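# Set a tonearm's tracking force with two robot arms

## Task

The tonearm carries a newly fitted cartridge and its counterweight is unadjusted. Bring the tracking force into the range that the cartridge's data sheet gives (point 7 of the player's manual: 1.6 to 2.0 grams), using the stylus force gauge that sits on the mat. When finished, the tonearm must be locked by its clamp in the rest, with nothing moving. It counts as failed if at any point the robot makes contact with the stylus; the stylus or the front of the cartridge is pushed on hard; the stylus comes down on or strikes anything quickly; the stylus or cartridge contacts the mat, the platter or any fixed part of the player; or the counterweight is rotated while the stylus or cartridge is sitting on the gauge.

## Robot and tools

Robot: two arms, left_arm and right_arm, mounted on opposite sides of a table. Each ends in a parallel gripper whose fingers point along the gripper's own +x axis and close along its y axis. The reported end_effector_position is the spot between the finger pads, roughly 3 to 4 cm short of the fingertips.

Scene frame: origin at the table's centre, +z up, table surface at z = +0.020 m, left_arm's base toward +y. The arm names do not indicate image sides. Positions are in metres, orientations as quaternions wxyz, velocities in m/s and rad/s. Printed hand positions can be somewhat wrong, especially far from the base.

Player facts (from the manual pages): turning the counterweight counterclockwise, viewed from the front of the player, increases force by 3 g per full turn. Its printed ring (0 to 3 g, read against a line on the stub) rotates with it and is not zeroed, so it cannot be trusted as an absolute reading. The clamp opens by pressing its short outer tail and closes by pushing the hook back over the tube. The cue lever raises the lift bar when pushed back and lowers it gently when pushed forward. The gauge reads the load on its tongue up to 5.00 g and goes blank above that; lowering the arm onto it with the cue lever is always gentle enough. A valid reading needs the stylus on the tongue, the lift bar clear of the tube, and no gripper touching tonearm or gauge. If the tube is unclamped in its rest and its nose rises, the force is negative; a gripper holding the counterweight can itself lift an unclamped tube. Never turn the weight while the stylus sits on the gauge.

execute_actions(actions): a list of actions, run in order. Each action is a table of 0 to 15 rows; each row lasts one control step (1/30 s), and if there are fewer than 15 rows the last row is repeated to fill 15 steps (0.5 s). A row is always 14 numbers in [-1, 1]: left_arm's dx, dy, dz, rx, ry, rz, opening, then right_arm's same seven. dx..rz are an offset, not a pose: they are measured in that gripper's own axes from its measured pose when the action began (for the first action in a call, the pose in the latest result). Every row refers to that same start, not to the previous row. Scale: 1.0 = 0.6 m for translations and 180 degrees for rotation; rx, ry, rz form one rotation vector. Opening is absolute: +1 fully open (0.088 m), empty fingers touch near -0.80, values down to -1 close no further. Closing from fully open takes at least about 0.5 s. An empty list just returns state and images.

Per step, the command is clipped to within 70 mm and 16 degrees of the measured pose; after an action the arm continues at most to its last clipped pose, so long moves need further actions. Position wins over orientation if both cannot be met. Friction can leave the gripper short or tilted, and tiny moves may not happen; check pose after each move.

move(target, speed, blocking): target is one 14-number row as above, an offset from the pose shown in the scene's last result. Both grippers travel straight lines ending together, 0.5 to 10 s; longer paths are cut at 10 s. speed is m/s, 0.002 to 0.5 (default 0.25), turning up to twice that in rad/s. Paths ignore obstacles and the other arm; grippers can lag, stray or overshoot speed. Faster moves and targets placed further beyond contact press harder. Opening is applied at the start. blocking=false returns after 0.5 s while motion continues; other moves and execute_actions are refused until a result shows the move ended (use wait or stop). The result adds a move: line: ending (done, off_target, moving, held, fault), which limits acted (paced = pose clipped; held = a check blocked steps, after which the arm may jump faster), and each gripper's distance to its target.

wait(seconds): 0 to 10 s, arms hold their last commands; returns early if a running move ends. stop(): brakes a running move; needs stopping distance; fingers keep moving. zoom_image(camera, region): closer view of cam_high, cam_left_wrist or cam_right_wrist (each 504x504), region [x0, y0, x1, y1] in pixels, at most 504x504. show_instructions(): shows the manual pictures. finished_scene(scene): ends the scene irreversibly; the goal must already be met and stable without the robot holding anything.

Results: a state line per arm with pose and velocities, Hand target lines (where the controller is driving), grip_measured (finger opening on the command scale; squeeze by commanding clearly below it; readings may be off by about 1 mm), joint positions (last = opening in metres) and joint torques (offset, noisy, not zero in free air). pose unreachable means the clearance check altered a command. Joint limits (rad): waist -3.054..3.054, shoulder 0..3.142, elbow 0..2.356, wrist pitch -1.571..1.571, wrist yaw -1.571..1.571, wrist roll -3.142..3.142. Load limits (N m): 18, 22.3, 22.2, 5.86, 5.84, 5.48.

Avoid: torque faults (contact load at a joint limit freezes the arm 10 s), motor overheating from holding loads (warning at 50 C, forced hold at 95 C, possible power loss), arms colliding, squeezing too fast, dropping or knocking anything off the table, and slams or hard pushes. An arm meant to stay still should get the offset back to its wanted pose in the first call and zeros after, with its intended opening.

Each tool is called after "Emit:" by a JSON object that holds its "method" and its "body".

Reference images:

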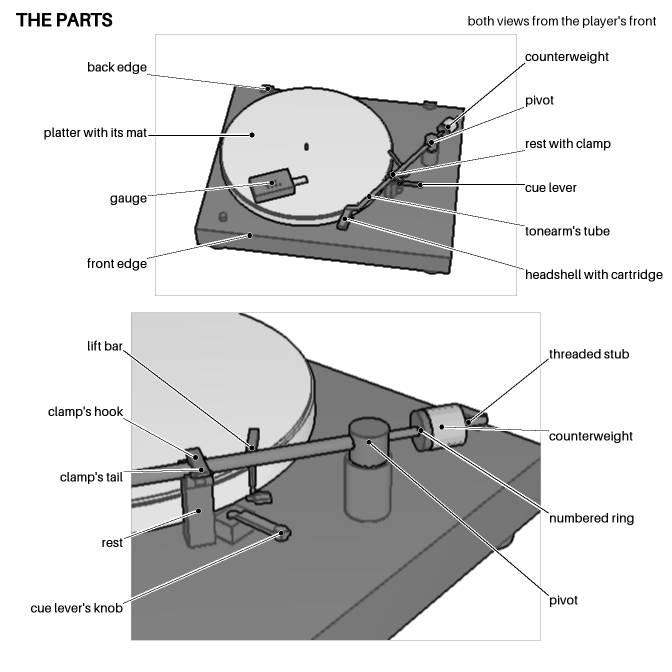

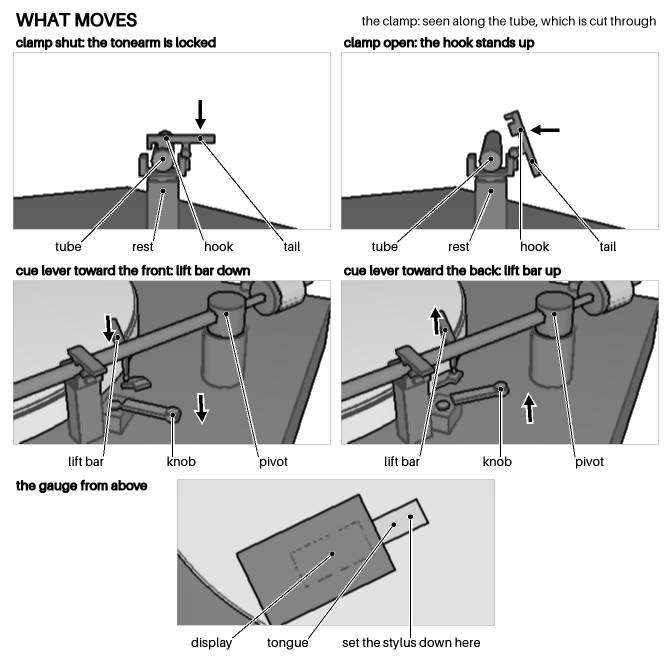

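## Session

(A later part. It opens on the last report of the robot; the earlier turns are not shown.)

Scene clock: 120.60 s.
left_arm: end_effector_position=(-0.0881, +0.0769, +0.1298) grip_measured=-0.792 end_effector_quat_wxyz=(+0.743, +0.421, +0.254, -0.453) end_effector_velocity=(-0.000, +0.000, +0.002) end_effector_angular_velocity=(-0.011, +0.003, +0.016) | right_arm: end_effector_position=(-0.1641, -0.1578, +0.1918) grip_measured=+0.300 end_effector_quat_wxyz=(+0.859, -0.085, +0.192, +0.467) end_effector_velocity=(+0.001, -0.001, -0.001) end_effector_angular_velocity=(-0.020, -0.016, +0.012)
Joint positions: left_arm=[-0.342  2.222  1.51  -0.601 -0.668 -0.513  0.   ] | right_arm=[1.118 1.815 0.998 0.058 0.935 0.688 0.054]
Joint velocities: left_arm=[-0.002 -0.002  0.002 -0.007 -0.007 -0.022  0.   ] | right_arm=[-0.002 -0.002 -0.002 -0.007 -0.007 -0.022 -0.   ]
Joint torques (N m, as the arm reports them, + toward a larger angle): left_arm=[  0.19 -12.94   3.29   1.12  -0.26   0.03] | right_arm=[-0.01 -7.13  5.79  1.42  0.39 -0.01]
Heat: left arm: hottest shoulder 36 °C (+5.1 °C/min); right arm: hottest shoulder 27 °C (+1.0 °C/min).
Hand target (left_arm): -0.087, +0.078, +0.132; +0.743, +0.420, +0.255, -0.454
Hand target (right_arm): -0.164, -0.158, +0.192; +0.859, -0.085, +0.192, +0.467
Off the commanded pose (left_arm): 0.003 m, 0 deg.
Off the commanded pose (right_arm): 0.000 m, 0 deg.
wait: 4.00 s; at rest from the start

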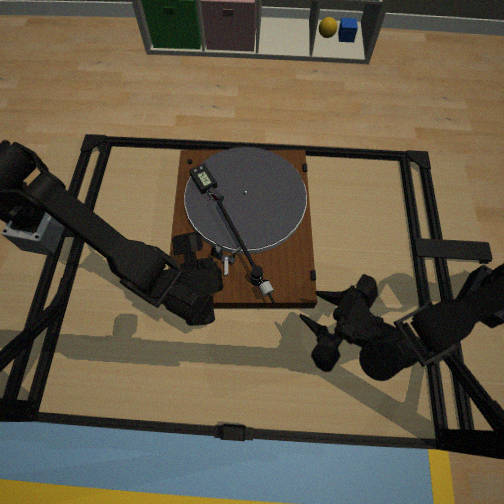

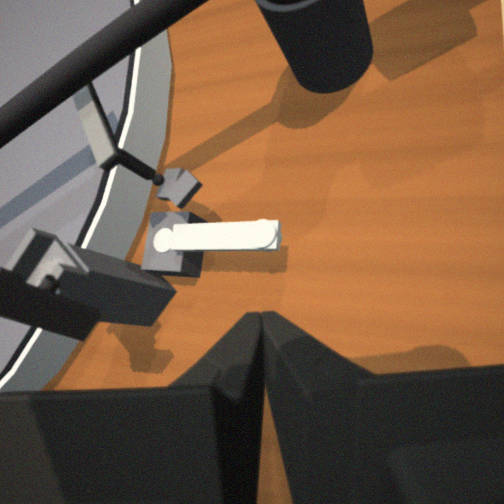

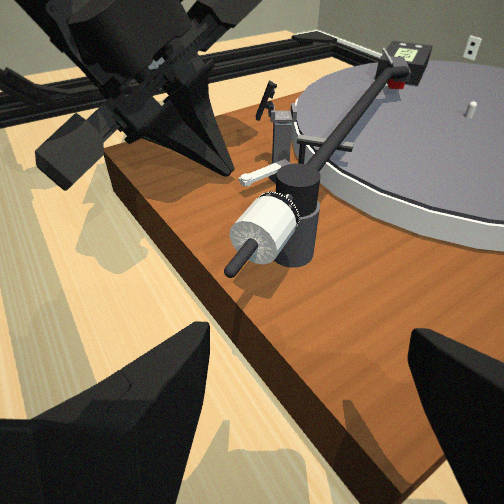

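Emit:
{"method": "move", "body": {"target": [0.033,-0.002,0.05,0,0,0,-0.85, 0,0,0,0,0,0,0.3], "speed": 0.04}}

Emit:
{"method": "move", "body": {"target": [-0.16,0,0,0,0,0,-0.85, 0,0,0,0,0,0,0.3], "speed": 0.25}}

Emit:
{"method": "move", "body": {"target": [0.14,0.271,0.083,0.3,-0.029,-0.302,-0.1, 0,0,0,0,0,0,0.3], "speed": 0.4}}

Scene clock: 123.23 s.
left_arm: end_effector_position=(-0.0801, +0.0447, +0.1323) grip_measured=-0.792 end_effector_quat_wxyz=(+0.745, +0.420, +0.253, -0.452) end_effector_velocity=(+0.001, -0.000, +0.002) end_effector_angular_velocity=(-0.001, -0.021, +0.010) | right_arm: end_effector_position=(-0.1641, -0.1577, +0.1919) grip_measured=+0.300 end_effector_quat_wxyz=(+0.859, -0.085, +0.192, +0.467) end_effector_velocity=(+0.001, -0.001, -0.001) end_effector_angular_velocity=(-0.012, -0.005, +0.006)
Joint positions: left_arm=[-0.294  2.301  1.653 -0.627 -0.659 -0.457  0.   ] | right_arm=[1.118 1.815 0.998 0.058 0.935 0.688 0.054]
Joint velocities: left_arm=[-0.002  0.007  0.017 -0.022 -0.022 -0.007 -0.   ] | right_arm=[-0.002 -0.002 -0.002 -0.007 -0.007 -0.007 -0.   ]
Joint torques (N m, as the arm reports them, + toward a larger angle): left_arm=[  0.27 -10.52   6.19   0.94  -0.25   0.15] | right_arm=[-0.03 -7.15  5.8   1.42  0.39 -0.01]
Heat: left arm: hottest shoulder 36 °C (+5.0 °C/min); right arm: hottest shoulder 27 °C (+1.0 °C/min).
Hand target (left_arm): -0.081, +0.042, +0.130; +0.743, +0.421, +0.254, -0.453
Hand target (right_arm): -0.164, -0.158, +0.192; +0.859, -0.085, +0.192, +0.467
Off the commanded pose (left_arm): 0.004 m, 0 deg.
Off the commanded pose (right_arm): 0.000 m, 0 deg.
move: done

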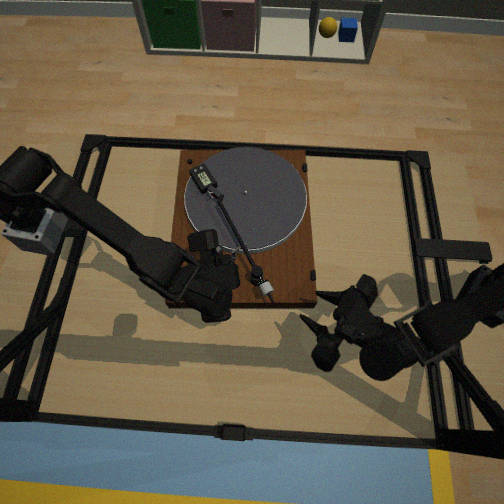

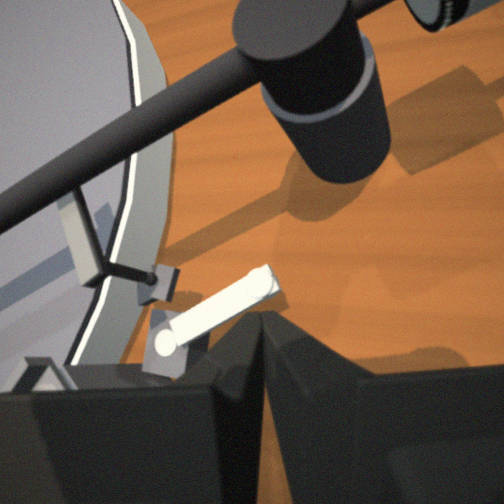

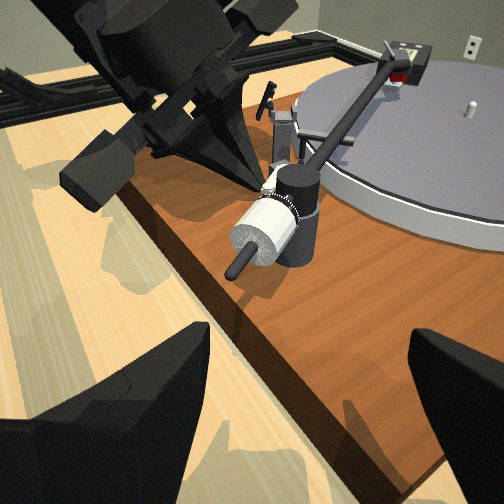

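Scene clock: 124.17 s.
left_arm: end_effector_position=(-0.1231, +0.0913, +0.1993) grip_measured=-0.792 end_effector_quat_wxyz=(+0.741, +0.428, +0.252, -0.451) end_effector_velocity=(-0.001, +0.003, +0.002) end_effector_angular_velocity=(+0.011, +0.003, +0.002) | right_arm: end_effector_position=(-0.1641, -0.1577, +0.1919) grip_measured=+0.300 end_effector_quat_wxyz=(+0.859, -0.085, +0.192, +0.467) end_effector_velocity=(+0.001, -0.001, -0.001) end_effector_angular_velocity=(-0.012, -0.005, +0.006)
Joint positions: left_arm=[-0.431  2.172  1.725 -0.947 -0.688 -0.62   0.   ] | right_arm=[1.118 1.815 0.998 0.058 0.935 0.688 0.054]
Joint velocities: left_arm=[-0.002 -0.002  0.007 -0.022  0.007 -0.007 -0.   ] | right_arm=[-0.002 -0.002 -0.002 -0.007 -0.007 -0.007 -0.   ]
Joint torques (N m, as the arm reports them, + toward a larger angle): left_arm=[  0.01 -12.02   6.21   0.6   -0.71  -0.22] | right_arm=[-0.02 -7.16  5.8   1.42  0.39 -0.02]
Heat: left arm: hottest shoulder 36 °C (+5.0 °C/min); right arm: hottest shoulder 27 °C (+1.0 °C/min).
Hand target (left_arm): -0.124, +0.089, +0.205; +0.745, +0.419, +0.252, -0.453
Hand target (right_arm): -0.164, -0.158, +0.192; +0.859, -0.085, +0.192, +0.467
Off the commanded pose (left_arm): 0.006 m, 1 deg.
Off the commanded pose (right_arm): 0.000 m, 0 deg.
move: done

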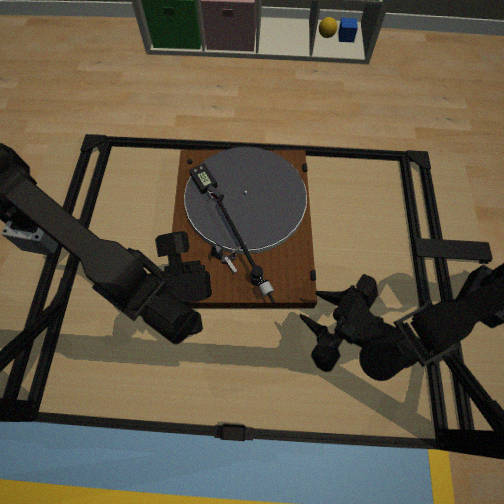

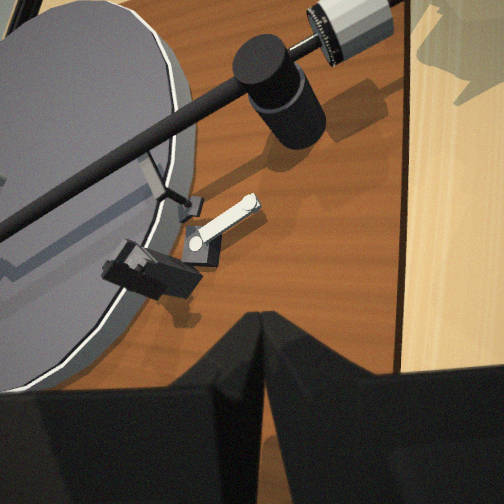

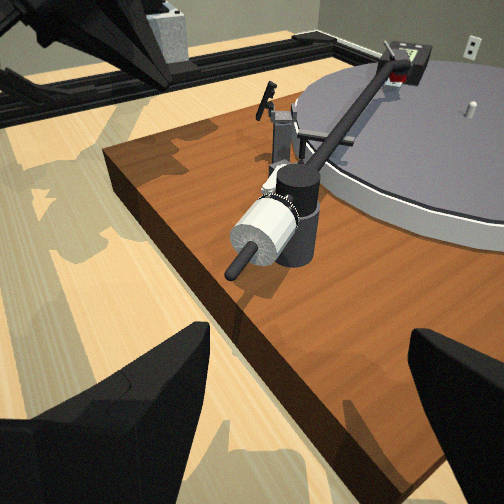

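Scene clock: 126.50 s.
left_arm: end_effector_position=(+0.0594, +0.0491, +0.2263) grip_measured=-0.100 end_effector_quat_wxyz=(+0.207, +0.530, +0.163, -0.806) end_effector_velocity=(-0.000, +0.002, -0.000) end_effector_angular_velocity=(+0.025, -0.002, +0.005) | right_arm: end_effector_position=(-0.1642, -0.1577, +0.1920) grip_measured=+0.300 end_effector_quat_wxyz=(+0.859, -0.085, +0.192, +0.467) end_effector_velocity=(+0.005, -0.001, -0.000) end_effector_angular_velocity=(-0.016, -0.018, -0.010)
Joint positions: left_arm=[ 0.302  2.304  2.151 -1.311  0.384  1.181  0.034] | right_arm=[1.118 1.815 0.998 0.059 0.935 0.688 0.054]
Joint velocities: left_arm=[-0.002  0.017  0.032 -0.037 -0.007 -0.007 -0.   ] | right_arm=[-0.007 -0.002  0.002 -0.022  0.007 -0.007 -0.   ]
Joint torques (N m, as the arm reports them, + toward a larger angle): left_arm=[ -0.01 -10.7    6.3    0.46   0.55   0.15] | right_arm=[-0.03 -7.15  5.8   1.42  0.39 -0.02]
Heat: left arm: hottest shoulder 37 °C (+6.1 °C/min); right arm: hottest shoulder 27 °C (+1.0 °C/min).
Hand target (left_arm): +0.059, +0.047, +0.224; -0.204, -0.529, -0.162, +0.808
Hand target (right_arm): -0.164, -0.158, +0.192; +0.859, -0.085, +0.192, +0.467
Off the commanded pose (left_arm): 0.002 m, 1 deg.
Off the commanded pose (right_arm): 0.000 m, 0 deg.
move: done

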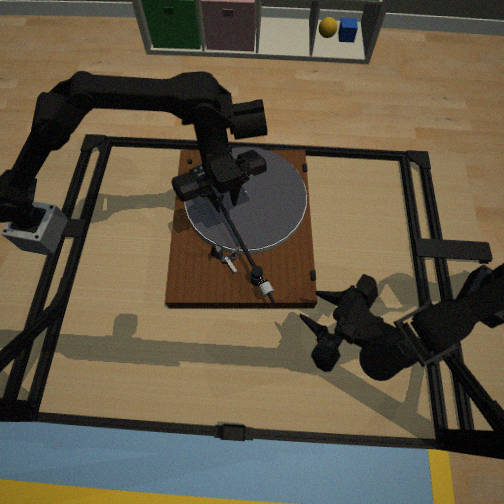

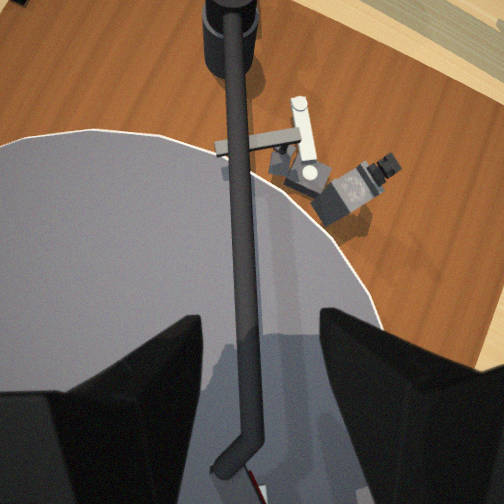

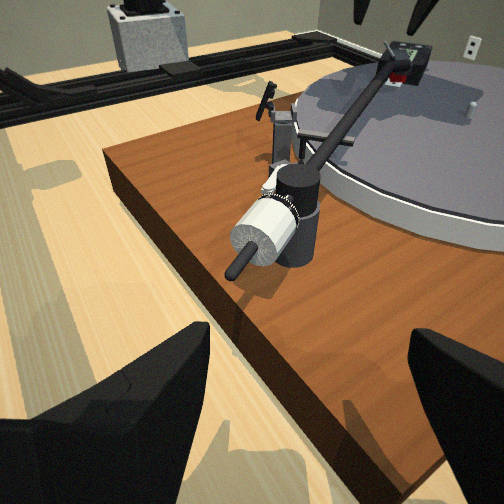

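Down to z≈0.178, close, lift.

Emit:
{"method": "move", "body": {"target": [0.078,0.004,-0.032,0,0,0,-0.1, 0,0,0,0,0,0,0.3], "speed": 0.08}}

Emit:
{"method": "execute_actions", "body": {"actions": [[[0,0,0,0,0,0,-0.2,0,0,0,0,0,0,0.3],[0,0,0,0,0,0,-0.3,0,0,0,0,0,0,0.3],[0,0,0,0,0,0,-0.38,0,0,0,0,0,0,0.3],[0,0,0,0,0,0,-0.43,0,0,0,0,0,0,0.3],[0,0,0,0,0,0,-0.47,0,0,0,0,0,0,0.3],[0,0,0,0,0,0,-0.5,0,0,0,0,0,0,0.3],[0,0,0,0,0,0,-0.53,0,0,0,0,0,0,0.3],[0,0,0,0,0,0,-0.56,0,0,0,0,0,0,0.3],[0,0,0,0,0,0,-0.58,0,0,0,0,0,0,0.3],[0,0,0,0,0,0,-0.6,0,0,0,0,0,0,0.3],[0,0,0,0,0,0,-0.62,0,0,0,0,0,0,0.3],[0,0,0,0,0,0,-0.64,0,0,0,0,0,0,0.3],[0,0,0,0,0,0,-0.66,0,0,0,0,0,0,0.3],[0,0,0,0,0,0,-0.67,0,0,0,0,0,0,0.3]]]}}

Emit:
{"method": "move", "body": {"target": [-0.022,0,0.011,0,-0.008,0,-0.67, 0,0,0,0,0,0,0.3], "speed": 0.03}}

Scene clock: 129.97 s.
left_arm: end_effector_position=(+0.0600, +0.0460, +0.1810) grip_measured=-0.100 end_effector_quat_wxyz=(+0.211, +0.530, +0.157, -0.807) end_effector_velocity=(-0.001, +0.003, -0.002) end_effector_angular_velocity=(+0.016, -0.004, +0.005) | right_arm: end_effector_position=(-0.1642, -0.1577, +0.1920) grip_measured=+0.300 end_effector_quat_wxyz=(+0.859, -0.085, +0.192, +0.467) end_effector_velocity=(+0.001, -0.001, -0.001) end_effector_angular_velocity=(-0.020, -0.016, +0.012)
Joint positions: left_arm=[ 0.302  2.307  1.974 -1.118  0.384  1.183  0.034] | right_arm=[1.118 1.815 0.998 0.059 0.935 0.688 0.054]
Joint velocities: left_arm=[-0.002 -0.002 -0.007 -0.007 -0.007 -0.007 -0.   ] | right_arm=[-0.002 -0.002 -0.002 -0.007 -0.007 -0.022  0.   ]
Joint torques (N m, as the arm reports them, + toward a larger angle): left_arm=[ -0.07 -11.92   3.5    0.9    0.32  -0.08] | right_arm=[-0.03 -7.15  5.8   1.42  0.39 -0.01]
Heat: left arm: hottest shoulder 37 °C (+5.0 °C/min); right arm: hottest shoulder 27 °C (+1.0 °C/min).
Hand target (left_arm): +0.059, +0.048, +0.176; -0.207, -0.530, -0.163, +0.806
Hand target (right_arm): -0.164, -0.158, +0.192; +0.859, -0.085, +0.192, +0.467
Off the commanded pose (left_arm): 0.006 m, 1 deg.
Off the commanded pose (right_arm): 0.000 m, 0 deg.
move: done

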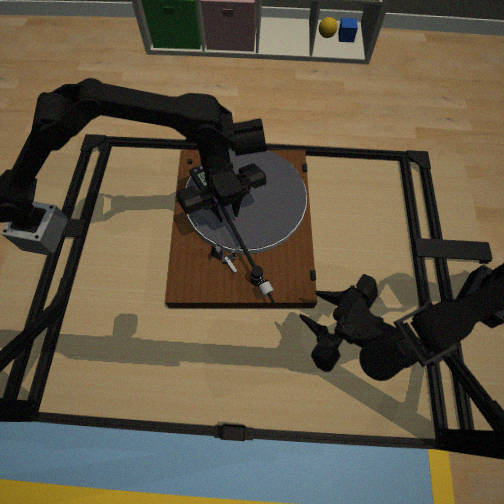

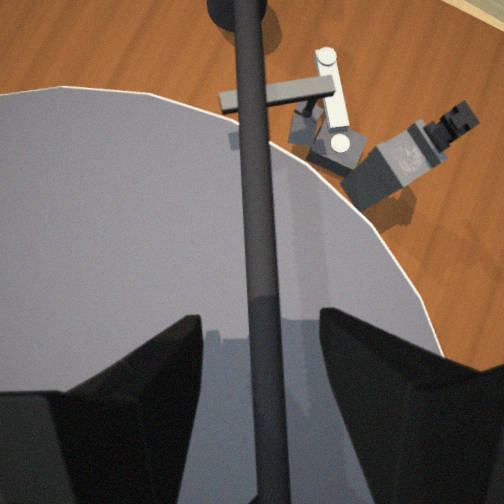

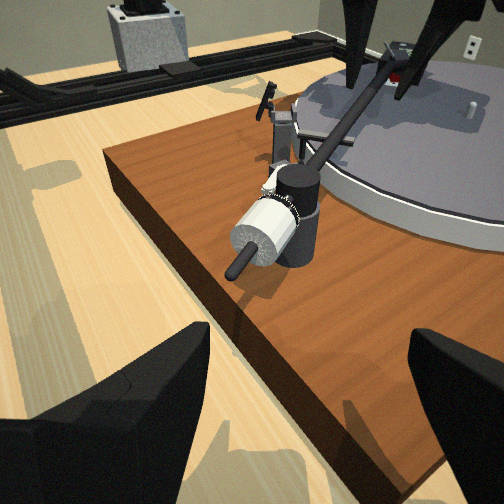

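Scene clock: 130.47 s.
left_arm: end_effector_position=(+0.0599, +0.0460, +0.1809) grip_measured=-0.615 end_effector_quat_wxyz=(+0.211, +0.529, +0.157, -0.807) end_effector_velocity=(+0.000, -0.001, +0.001) end_effector_angular_velocity=(-0.001, +0.010, +0.022) | right_arm: end_effector_position=(-0.1642, -0.1577, +0.1920) grip_measured=+0.300 end_effector_quat_wxyz=(+0.859, -0.085, +0.192, +0.467) end_effector_velocity=(+0.000, +0.002, -0.003) end_effector_angular_velocity=(-0.002, +0.020, +0.006)
Joint positions: left_arm=[ 0.302  2.307  1.974 -1.117  0.385  1.183  0.009] | right_arm=[1.118 1.815 0.998 0.059 0.935 0.688 0.054]
Joint velocities: left_arm=[ 0.002 -0.002 -0.002  0.007  0.007 -0.022 -0.001] | right_arm=[-0.007  0.002 -0.002  0.007 -0.022  0.007  0.   ]
Joint torques (N m, as the arm reports them, + toward a larger angle): left_arm=[  0.01 -12.36   4.91   0.69   0.34  -0.01] | right_arm=[-0.02 -7.16  5.82  1.42  0.39 -0.01]
Heat: left arm: hottest shoulder 37 °C (+5.1 °C/min); right arm: hottest shoulder 27 °C (+1.0 °C/min).
Hand target (left_arm): +0.060, +0.046, +0.181; -0.211, -0.529, -0.157, +0.807
Hand target (right_arm): -0.164, -0.158, +0.192; +0.859, -0.085, +0.192, +0.467
Off the commanded pose (left_arm): 0.000 m, 0 deg.
Off the commanded pose (right_arm): 0.000 m, 0 deg.

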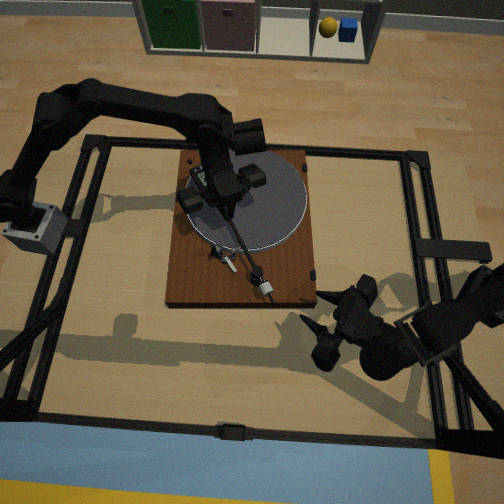

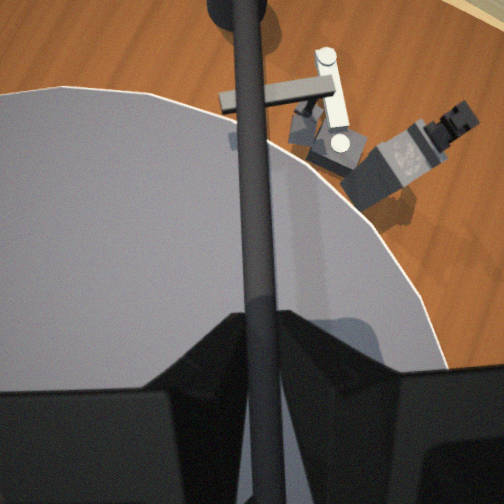

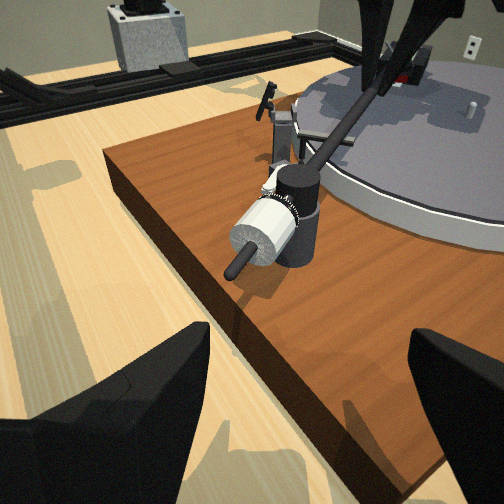

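Scene clock: 131.20 s.
left_arm: end_effector_position=(+0.0586, +0.0481, +0.1849) grip_measured=-0.618 end_effector_quat_wxyz=(+0.207, +0.527, +0.162, -0.808) end_effector_velocity=(-0.005, +0.004, +0.000) end_effector_angular_velocity=(+0.026, +0.029, +0.015) | right_arm: end_effector_position=(-0.1642, -0.1577, +0.1921) grip_measured=+0.300 end_effector_quat_wxyz=(+0.859, -0.085, +0.192, +0.468) end_effector_velocity=(-0.002, +0.001, +0.001) end_effector_angular_velocity=(-0.015, -0.009, +0.028)
Joint positions: left_arm=[ 0.302  2.307  1.989 -1.145  0.392  1.181  0.009] | right_arm=[1.118 1.814 0.998 0.059 0.935 0.688 0.054]
Joint velocities: left_arm=[-0.002  0.002  0.002 -0.022  0.022 -0.022 -0.   ] | right_arm=[-0.002 -0.007 -0.002  0.007 -0.022 -0.037 -0.   ]
Joint torques (N m, as the arm reports them, + toward a larger angle): left_arm=[  0.5  -13.69   6.8    0.07   1.02   0.08] | right_arm=[-0.02 -7.15  5.81  1.42  0.39 -0.01]
Heat: left arm: hottest shoulder 37 °C (+5.0 °C/min); right arm: hottest shoulder 27 °C (+1.0 °C/min).
Hand target (left_arm): +0.059, +0.045, +0.196; -0.213, -0.519, -0.154, +0.813
Hand target (right_arm): -0.164, -0.158, +0.192; +0.859, -0.085, +0.192, +0.468
Off the commanded pose (left_arm): 0.011 m, 2 deg.
Off the commanded pose (right_arm): 0.000 m, 0 deg.
move: off_target (left_arm)

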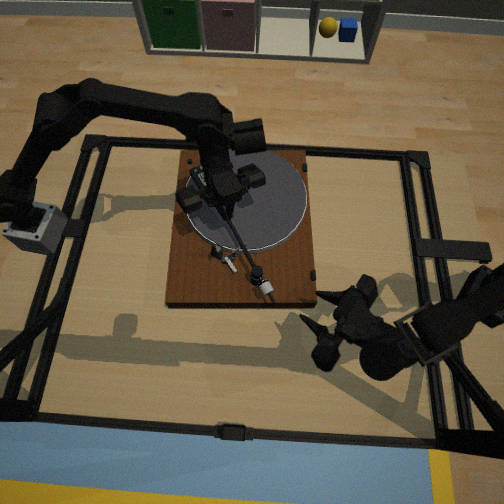

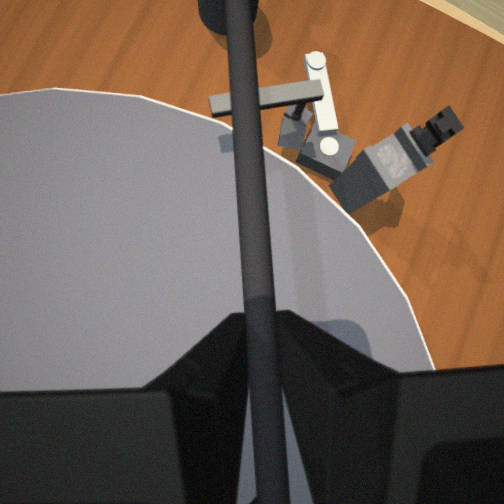

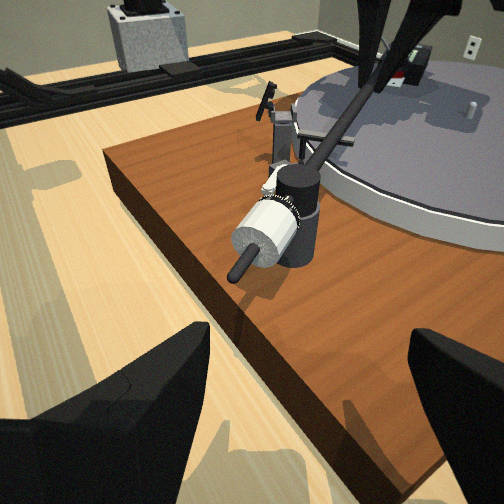

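Emit:
{"method": "move", "body": {"target": [-0.006,-0.065,0.012,-0.076,0.012,0.033,-0.67, 0,0,0,0,0,0,0.3], "speed": 0.08}}

Emit:
{"method": "move", "body": {"target": [0.0,-0.066,0.009,-0.078,-0.004,0.031,-0.67, 0,0,0,0,0,0,0.3], "speed": 0.08}}

Scene clock: 133.77 s.
left_arm: end_effector_position=(+0.0348, +0.0763, +0.1907) grip_measured=-0.618 end_effector_quat_wxyz=(+0.304, +0.520, +0.233, -0.764) end_effector_velocity=(-0.003, +0.007, +0.000) end_effector_angular_velocity=(+0.023, +0.002, +0.028) | right_arm: end_effector_position=(-0.1642, -0.1577, +0.1921) grip_measured=+0.300 end_effector_quat_wxyz=(+0.859, -0.085, +0.192, +0.468) end_effector_velocity=(-0.000, -0.002, -0.002) end_effector_angular_velocity=(-0.026, -0.001, +0.017)
Joint positions: left_arm=[ 0.231  2.097  1.679 -0.95   0.3    0.848  0.009] | right_arm=[1.118 1.814 0.998 0.059 0.935 0.688 0.054]
Joint velocities: left_arm=[-0.007 -0.017 -0.022 -0.007 -0.007 -0.037 -0.   ] | right_arm=[-0.002 -0.007 -0.002 -0.022 -0.022 -0.007 -0.   ]
Joint torques (N m, as the arm reports them, + toward a larger angle): left_arm=[ -0.07 -12.6    3.62   1.04  -0.05  -0.17] | right_arm=[-0.03 -7.16  5.81  1.42  0.39 -0.01]
Heat: left arm: hottest shoulder 38 °C (+6.1 °C/min); right arm: hottest shoulder 27 °C (+1.0 °C/min).
Hand target (left_arm): +0.035, +0.079, +0.193; -0.307, -0.521, -0.234, +0.761
Hand target (right_arm): -0.164, -0.158, +0.192; +0.859, -0.085, +0.192, +0.468
Off the commanded pose (left_arm): 0.003 m, 0 deg.
Off the commanded pose (right_arm): 0.000 m, 0 deg.
move: done

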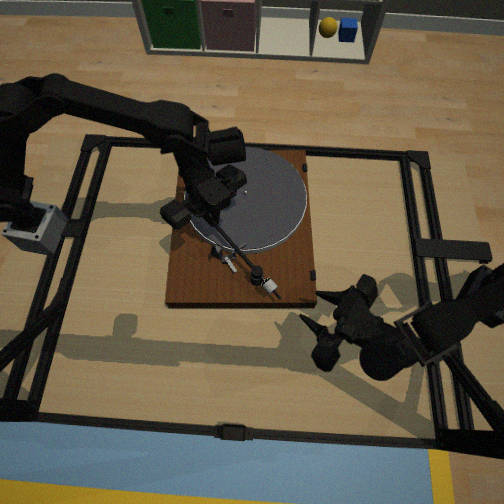

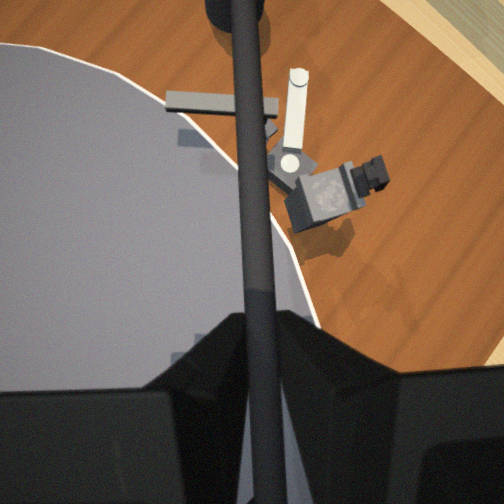

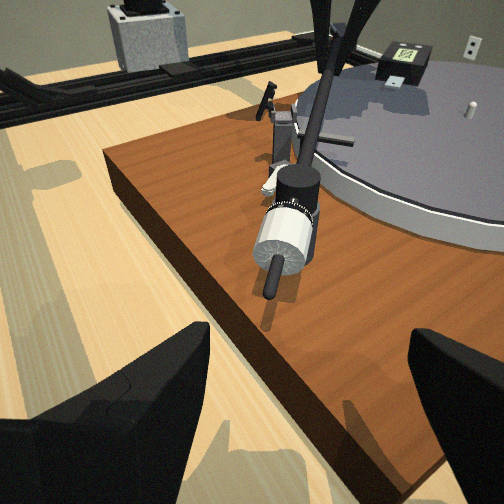

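Scene clock: 135.70 s.
left_arm: end_effector_position=(+0.0040, +0.1000, +0.1909) grip_measured=-0.618 end_effector_quat_wxyz=(+0.398, +0.487, +0.300, -0.717) end_effector_velocity=(-0.002, +0.005, +0.001) end_effector_angular_velocity=(+0.015, +0.003, +0.029) | right_arm: end_effector_position=(-0.1642, -0.1577, +0.1921) grip_measured=+0.300 end_effector_quat_wxyz=(+0.859, -0.085, +0.192, +0.468) end_effector_velocity=(+0.001, -0.002, -0.003) end_effector_angular_velocity=(-0.017, -0.007, +0.006)
Joint positions: left_arm=[ 0.133  1.945  1.452 -0.789  0.212  0.492  0.009] | right_arm=[1.118 1.814 0.998 0.059 0.935 0.688 0.054]
Joint velocities: left_arm=[-0.007 -0.012 -0.012 -0.007 -0.007 -0.037 -0.   ] | right_arm=[-0.002 -0.002 -0.007 -0.007 -0.007 -0.007 -0.   ]
Joint torques (N m, as the arm reports them, + toward a larger angle): left_arm=[ -0.22 -11.52   4.19   1.58  -0.02  -0.22] | right_arm=[-0.02 -7.16  5.81  1.42  0.39 -0.02]
Heat: left arm: hottest shoulder 38 °C (+6.1 °C/min); right arm: hottest shoulder 27 °C (+1.0 °C/min).
Hand target (left_arm): +0.004, +0.101, +0.194; -0.403, -0.485, -0.297, +0.717
Hand target (right_arm): -0.164, -0.158, +0.192; +0.859, -0.085, +0.192, +0.468
Off the commanded pose (left_arm): 0.003 m, 1 deg.
Off the commanded pose (right_arm): 0.000 m, 0 deg.
move: done

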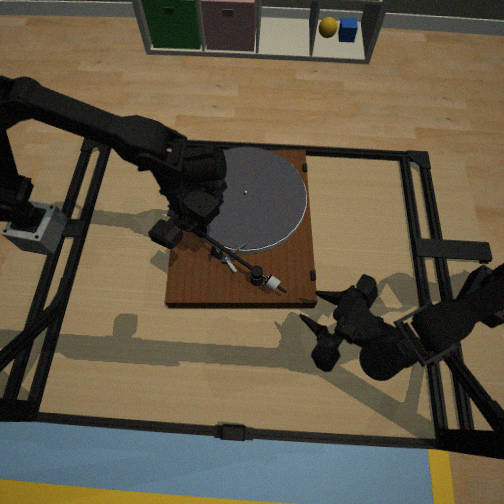

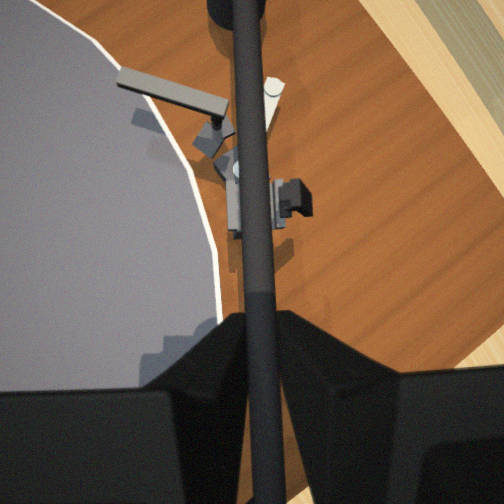

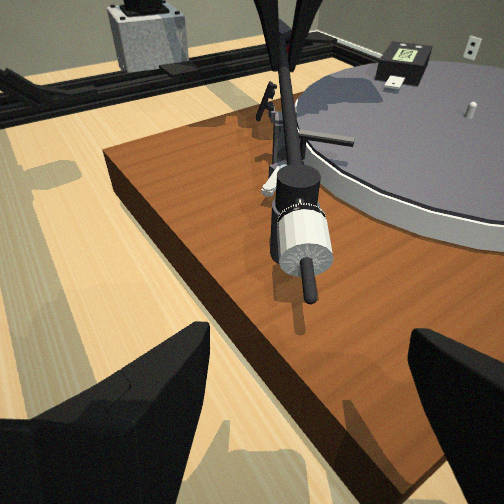

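Emit:
{"method": "move", "body": {"target": [0.036,-0.007,-0.018,0,-0.025,0,-0.67, 0,0,0,0,0,0,0.3], "speed": 0.03}}

Scene clock: 137.73 s.
left_arm: end_effector_position=(+0.0049, +0.1036, +0.1710) grip_measured=-0.618 end_effector_quat_wxyz=(+0.412, +0.459, +0.282, -0.735) end_effector_velocity=(-0.002, -0.001, -0.001) end_effector_angular_velocity=(-0.010, -0.005, +0.002) | right_arm: end_effector_position=(-0.1642, -0.1577, +0.1921) grip_measured=+0.300 end_effector_quat_wxyz=(+0.859, -0.085, +0.192, +0.468) end_effector_velocity=(+0.004, -0.004, -0.003) end_effector_angular_velocity=(-0.032, -0.034, +0.001)
Joint positions: left_arm=[ 0.147  1.909  1.294 -0.595  0.247  0.489  0.009] | right_arm=[1.118 1.814 0.998 0.059 0.935 0.688 0.054]
Joint velocities: left_arm=[-0.007 -0.002 -0.012  0.022 -0.007 -0.007 -0.   ] | right_arm=[-0.002 -0.002 -0.007 -0.022  0.007 -0.022 -0.   ]
Joint torques (N m, as the arm reports them, + toward a larger angle): left_arm=[-0.71 -8.89  3.85  2.    0.34 -0.25] | right_arm=[-0.02 -7.16  5.81  1.42  0.39 -0.01]
Heat: left arm: hottest shoulder 38 °C (+7.1 °C/min); right arm: hottest shoulder 27 °C (+1.0 °C/min).
Hand target (left_arm): +0.001, +0.105, +0.167; -0.409, -0.458, -0.285, +0.736
Hand target (right_arm): -0.164, -0.158, +0.192; +0.859, -0.085, +0.192, +0.468
Off the commanded pose (left_arm): 0.006 m, 0 deg.
Off the commanded pose (right_arm): 0.000 m, 0 deg.
move: done

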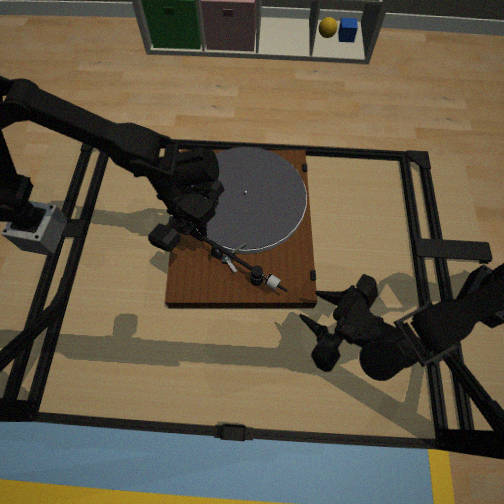

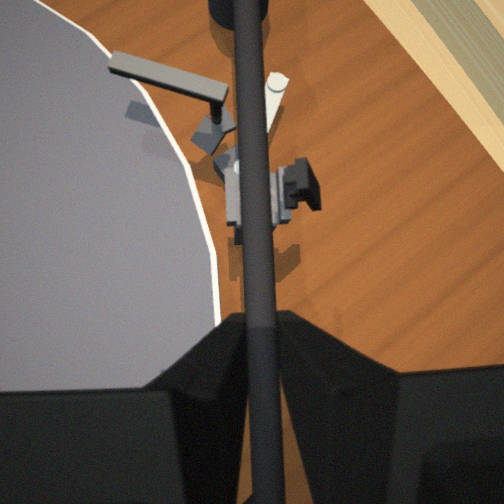

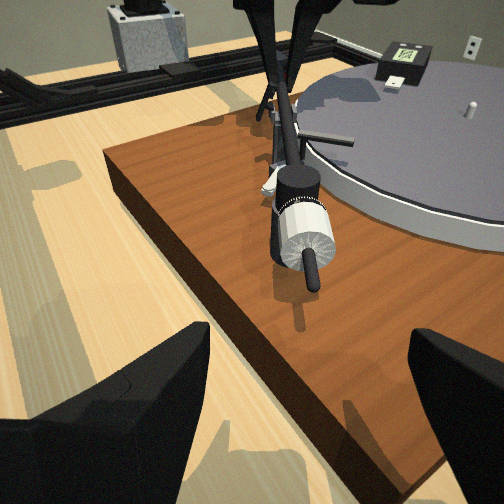

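Emit:
{"method": "execute_actions", "body": {"actions": [[[0,0,0,0,0,0,-0.63,0,0,0,0,0,0,0.3],[0,0,0,0,0,0,-0.62,0,0,0,0,0,0,0.3],[0,0,0,0,0,0,-0.61,0,0,0,0,0,0,0.3],[0,0,0,0,0,0,-0.6,0,0,0,0,0,0,0.3],[0,0,0,0,0,0,-0.59,0,0,0,0,0,0,0.3],[0,0,0,0,0,0,-0.58,0,0,0,0,0,0,0.3],[0,0,0,0,0,0,-0.57,0,0,0,0,0,0,0.3],[0,0,0,0,0,0,0.4,0,0,0,0,0,0,0.3]]]}}

Emit:
{"method": "move", "body": {"target": [-0.003,0,0.08,0,0,0,0.4, 0,0,0,0,0,0,0.3], "speed": 0.08}}

Emit:
{"method": "zoom_image", "body": {"camera": "cam_right_wrist", "region": [200, 0, 380, 180]}}

Scene clock: 139.70 s.
left_arm: end_effector_position=(+0.0040, +0.1040, +0.1703) grip_measured=+0.324 end_effector_quat_wxyz=(+0.412, +0.459, +0.283, -0.735) end_effector_velocity=(-0.004, -0.000, -0.001) end_effector_angular_velocity=(+0.003, +0.001, +0.010) | right_arm: end_effector_position=(-0.1642, -0.1576, +0.1922) grip_measured=+0.300 end_effector_quat_wxyz=(+0.859, -0.084, +0.192, +0.468) end_effector_velocity=(-0.001, -0.000, -0.003) end_effector_angular_velocity=(-0.017, +0.004, +0.017)
Joint positions: left_arm=[ 0.145  1.909  1.291 -0.592  0.247  0.487  0.055] | right_arm=[1.118 1.814 0.999 0.059 0.935 0.688 0.054]
Joint velocities: left_arm=[-0.012  0.002 -0.002  0.007 -0.007 -0.022  0.162] | right_arm=[-0.002 -0.002 -0.002 -0.007 -0.022 -0.007 -0.   ]
Joint torques (N m, as the arm reports them, + toward a larger angle): left_arm=[ 0.17 -9.39  5.25  0.98  0.2   0.05] | right_arm=[-0.03 -7.16  5.81  1.42  0.39 -0.01]
Heat: left arm: hottest shoulder 37 °C (+6.1 °C/min); right arm: hottest shoulder 27 °C (+1.0 °C/min).
Hand target (left_arm): +0.005, +0.103, +0.171; -0.412, -0.459, -0.282, +0.735
Hand target (right_arm): -0.164, -0.158, +0.192; +0.859, -0.084, +0.192, +0.468
Off the commanded pose (left_arm): 0.001 m, 0 deg.
Off the commanded pose (right_arm): 0.000 m, 0 deg.

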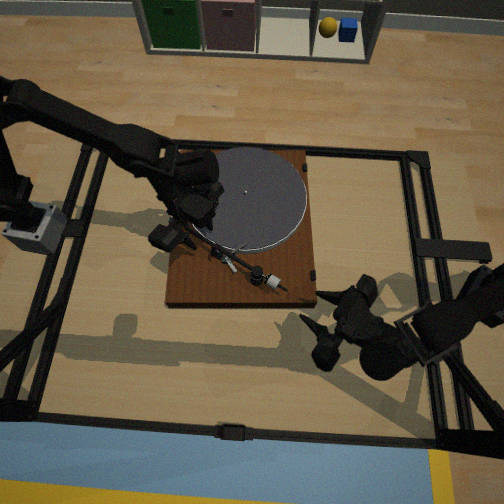

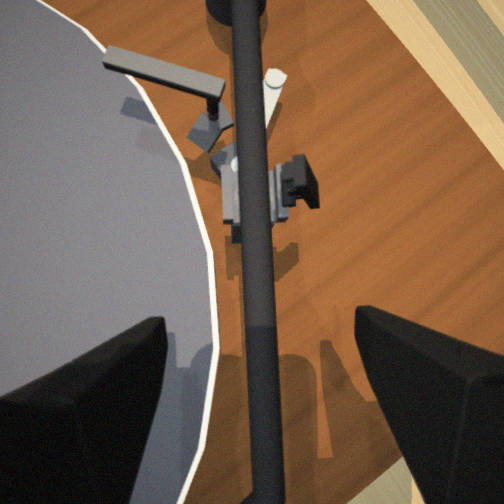

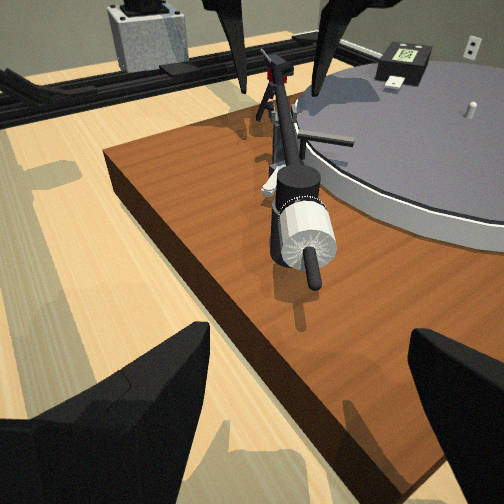

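Scene clock: 140.67 s.
left_arm: end_effector_position=(-0.0165, +0.0698, +0.1933) grip_measured=+0.400 end_effector_quat_wxyz=(+0.410, +0.458, +0.281, -0.737) end_effector_velocity=(+0.000, +0.004, -0.004) end_effector_angular_velocity=(+0.039, +0.008, +0.006) | right_arm: end_effector_position=(-0.1642, -0.1576, +0.1922) grip_measured=+0.300 end_effector_quat_wxyz=(+0.859, -0.084, +0.192, +0.468) end_effector_velocity=(-0.001, -0.001, -0.001) end_effector_angular_velocity=(-0.012, -0.005, +0.011)
Joint positions: left_arm=[ 0.094  2.004  1.518 -0.712  0.233  0.442  0.059] | right_arm=[1.118 1.814 0.999 0.059 0.935 0.688 0.054]
Joint velocities: left_arm=[ 0.002  0.012  0.012 -0.037  0.007 -0.007  0.   ] | right_arm=[ 0.002 -0.002 -0.002 -0.007 -0.007 -0.007 -0.   ]
Joint torques (N m, as the arm reports them, + toward a larger angle): left_arm=[-0.19 -9.16  6.7   1.01 -0.03 -0.16] | right_arm=[-0.02 -7.16  5.81  1.42  0.39 -0.01]
Heat: left arm: hottest shoulder 37 °C (+6.1 °C/min); right arm: hottest shoulder 27 °C (+1.0 °C/min).
Hand target (left_arm): -0.017, +0.067, +0.192; -0.412, -0.459, -0.282, +0.735
Hand target (right_arm): -0.164, -0.158, +0.192; +0.859, -0.084, +0.192, +0.468
Off the commanded pose (left_arm): 0.004 m, 0 deg.
Off the commanded pose (right_arm): 0.000 m, 0 deg.
move: done

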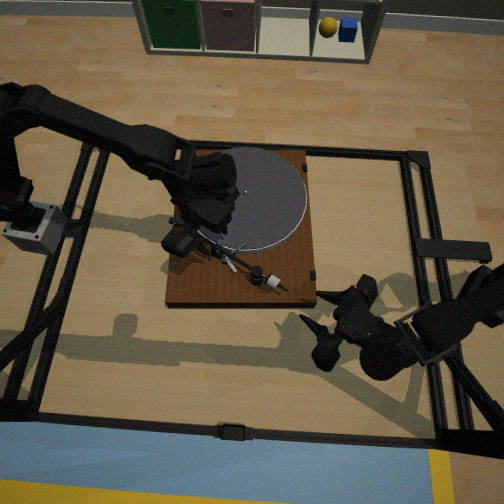

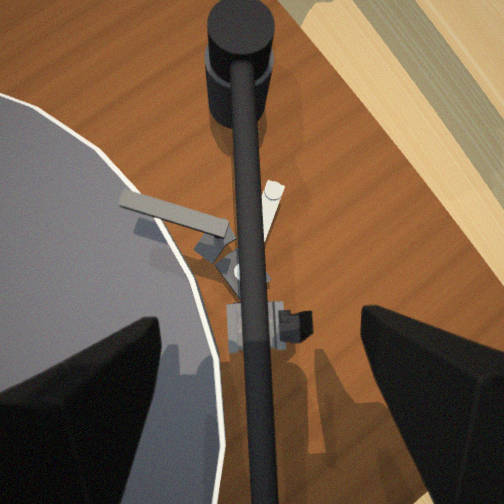

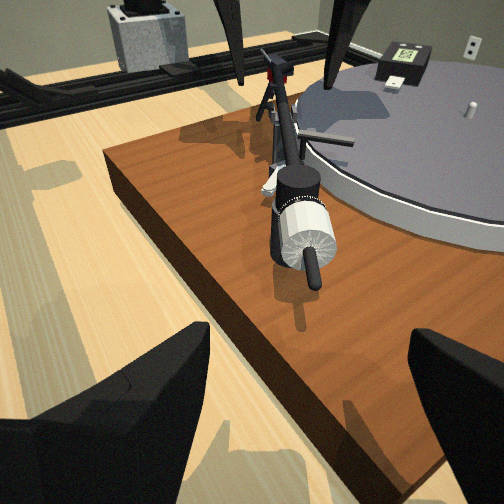

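Region (200, 0, 380, 180) of cam_right_wrist's 504x504 image, scaled by 2.800, with more detail than that image has.

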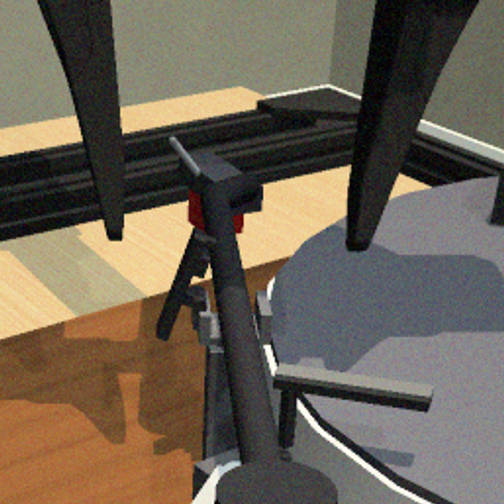

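Emit:
{"method": "move", "body": {"target": [0.007,0.052,-0.003,0,0,0,0.4, 0,0,0,0,0,0,0.3], "speed": 0.04}}

Emit:
{"method": "zoom_image", "body": {"camera": "cam_right_wrist", "region": [200, 0, 380, 180]}}

Scene clock: 142.57 s.
left_arm: end_effector_position=(+0.0089, +0.0577, +0.1877) grip_measured=+0.400 end_effector_quat_wxyz=(+0.409, +0.457, +0.285, -0.737) end_effector_velocity=(-0.000, +0.001, +0.001) end_effector_angular_velocity=(+0.001, -0.009, -0.007) | right_arm: end_effector_position=(-0.1642, -0.1576, +0.1924) grip_measured=+0.300 end_effector_quat_wxyz=(+0.859, -0.084, +0.192, +0.468) end_effector_velocity=(-0.001, +0.002, +0.002) end_effector_angular_velocity=(+0.012, +0.016, -0.000)
Joint positions: left_arm=[ 0.159  2.062  1.583 -0.739  0.262  0.499  0.059] | right_arm=[1.118 1.814 0.999 0.059 0.935 0.688 0.054]
Joint velocities: left_arm=[-0.002 -0.002  0.002 -0.007 -0.007  0.007 -0.   ] | right_arm=[-0.002 -0.002  0.002  0.007 -0.007  0.007 -0.   ]
Joint torques (N m, as the arm reports them, + toward a larger angle): left_arm=[ 0.07 -9.56  6.57  1.2   0.02  0.15] | right_arm=[-0.03 -7.14  5.8   1.42  0.39 -0.02]
Heat: left arm: hottest shoulder 37 °C (+6.1 °C/min); right arm: hottest shoulder 27 °C (+1.0 °C/min).
Hand target (left_arm): +0.010, +0.054, +0.187; -0.410, -0.458, -0.281, +0.737
Hand target (right_arm): -0.164, -0.158, +0.192; +0.859, -0.084, +0.192, +0.468
Off the commanded pose (left_arm): 0.004 m, 1 deg.
Off the commanded pose (right_arm): 0.000 m, 0 deg.
move: done

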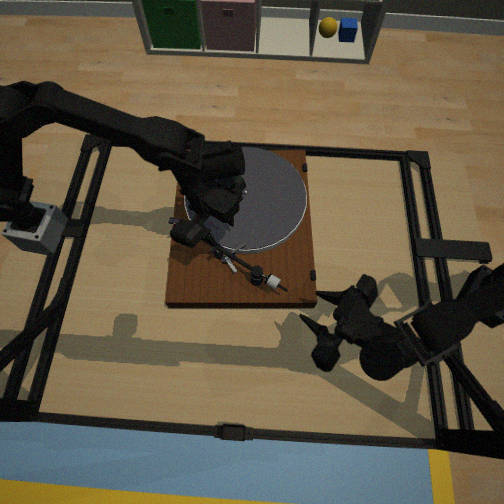

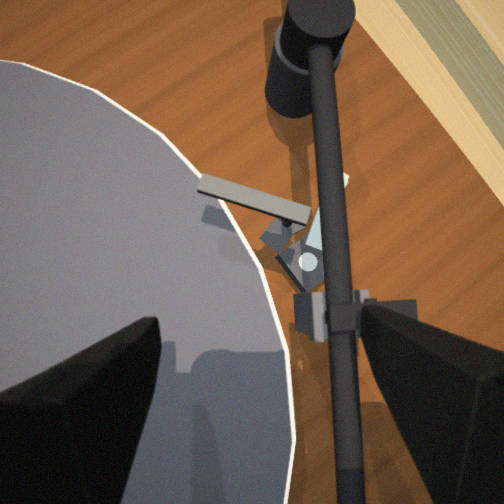

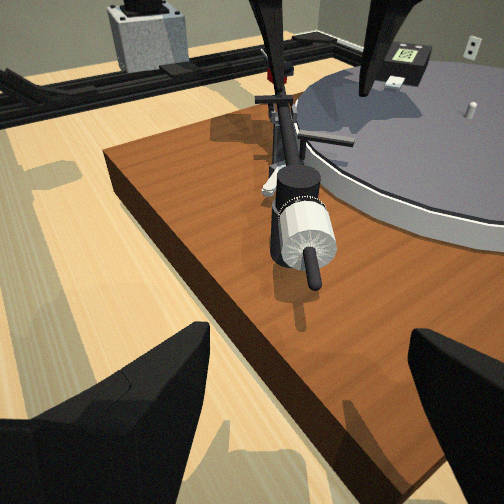

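Region (200, 0, 380, 180) of cam_right_wrist's 504x504 image, scaled by 2.800, with more detail than that image has.

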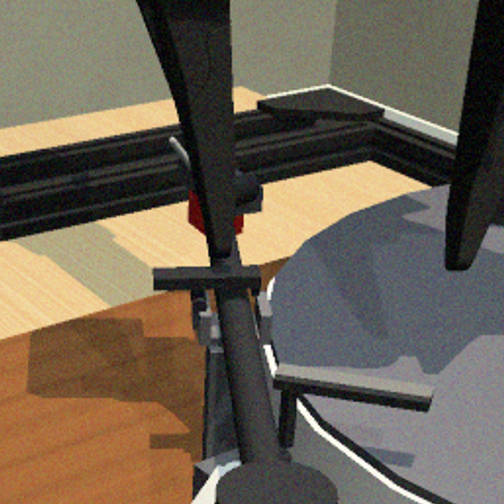

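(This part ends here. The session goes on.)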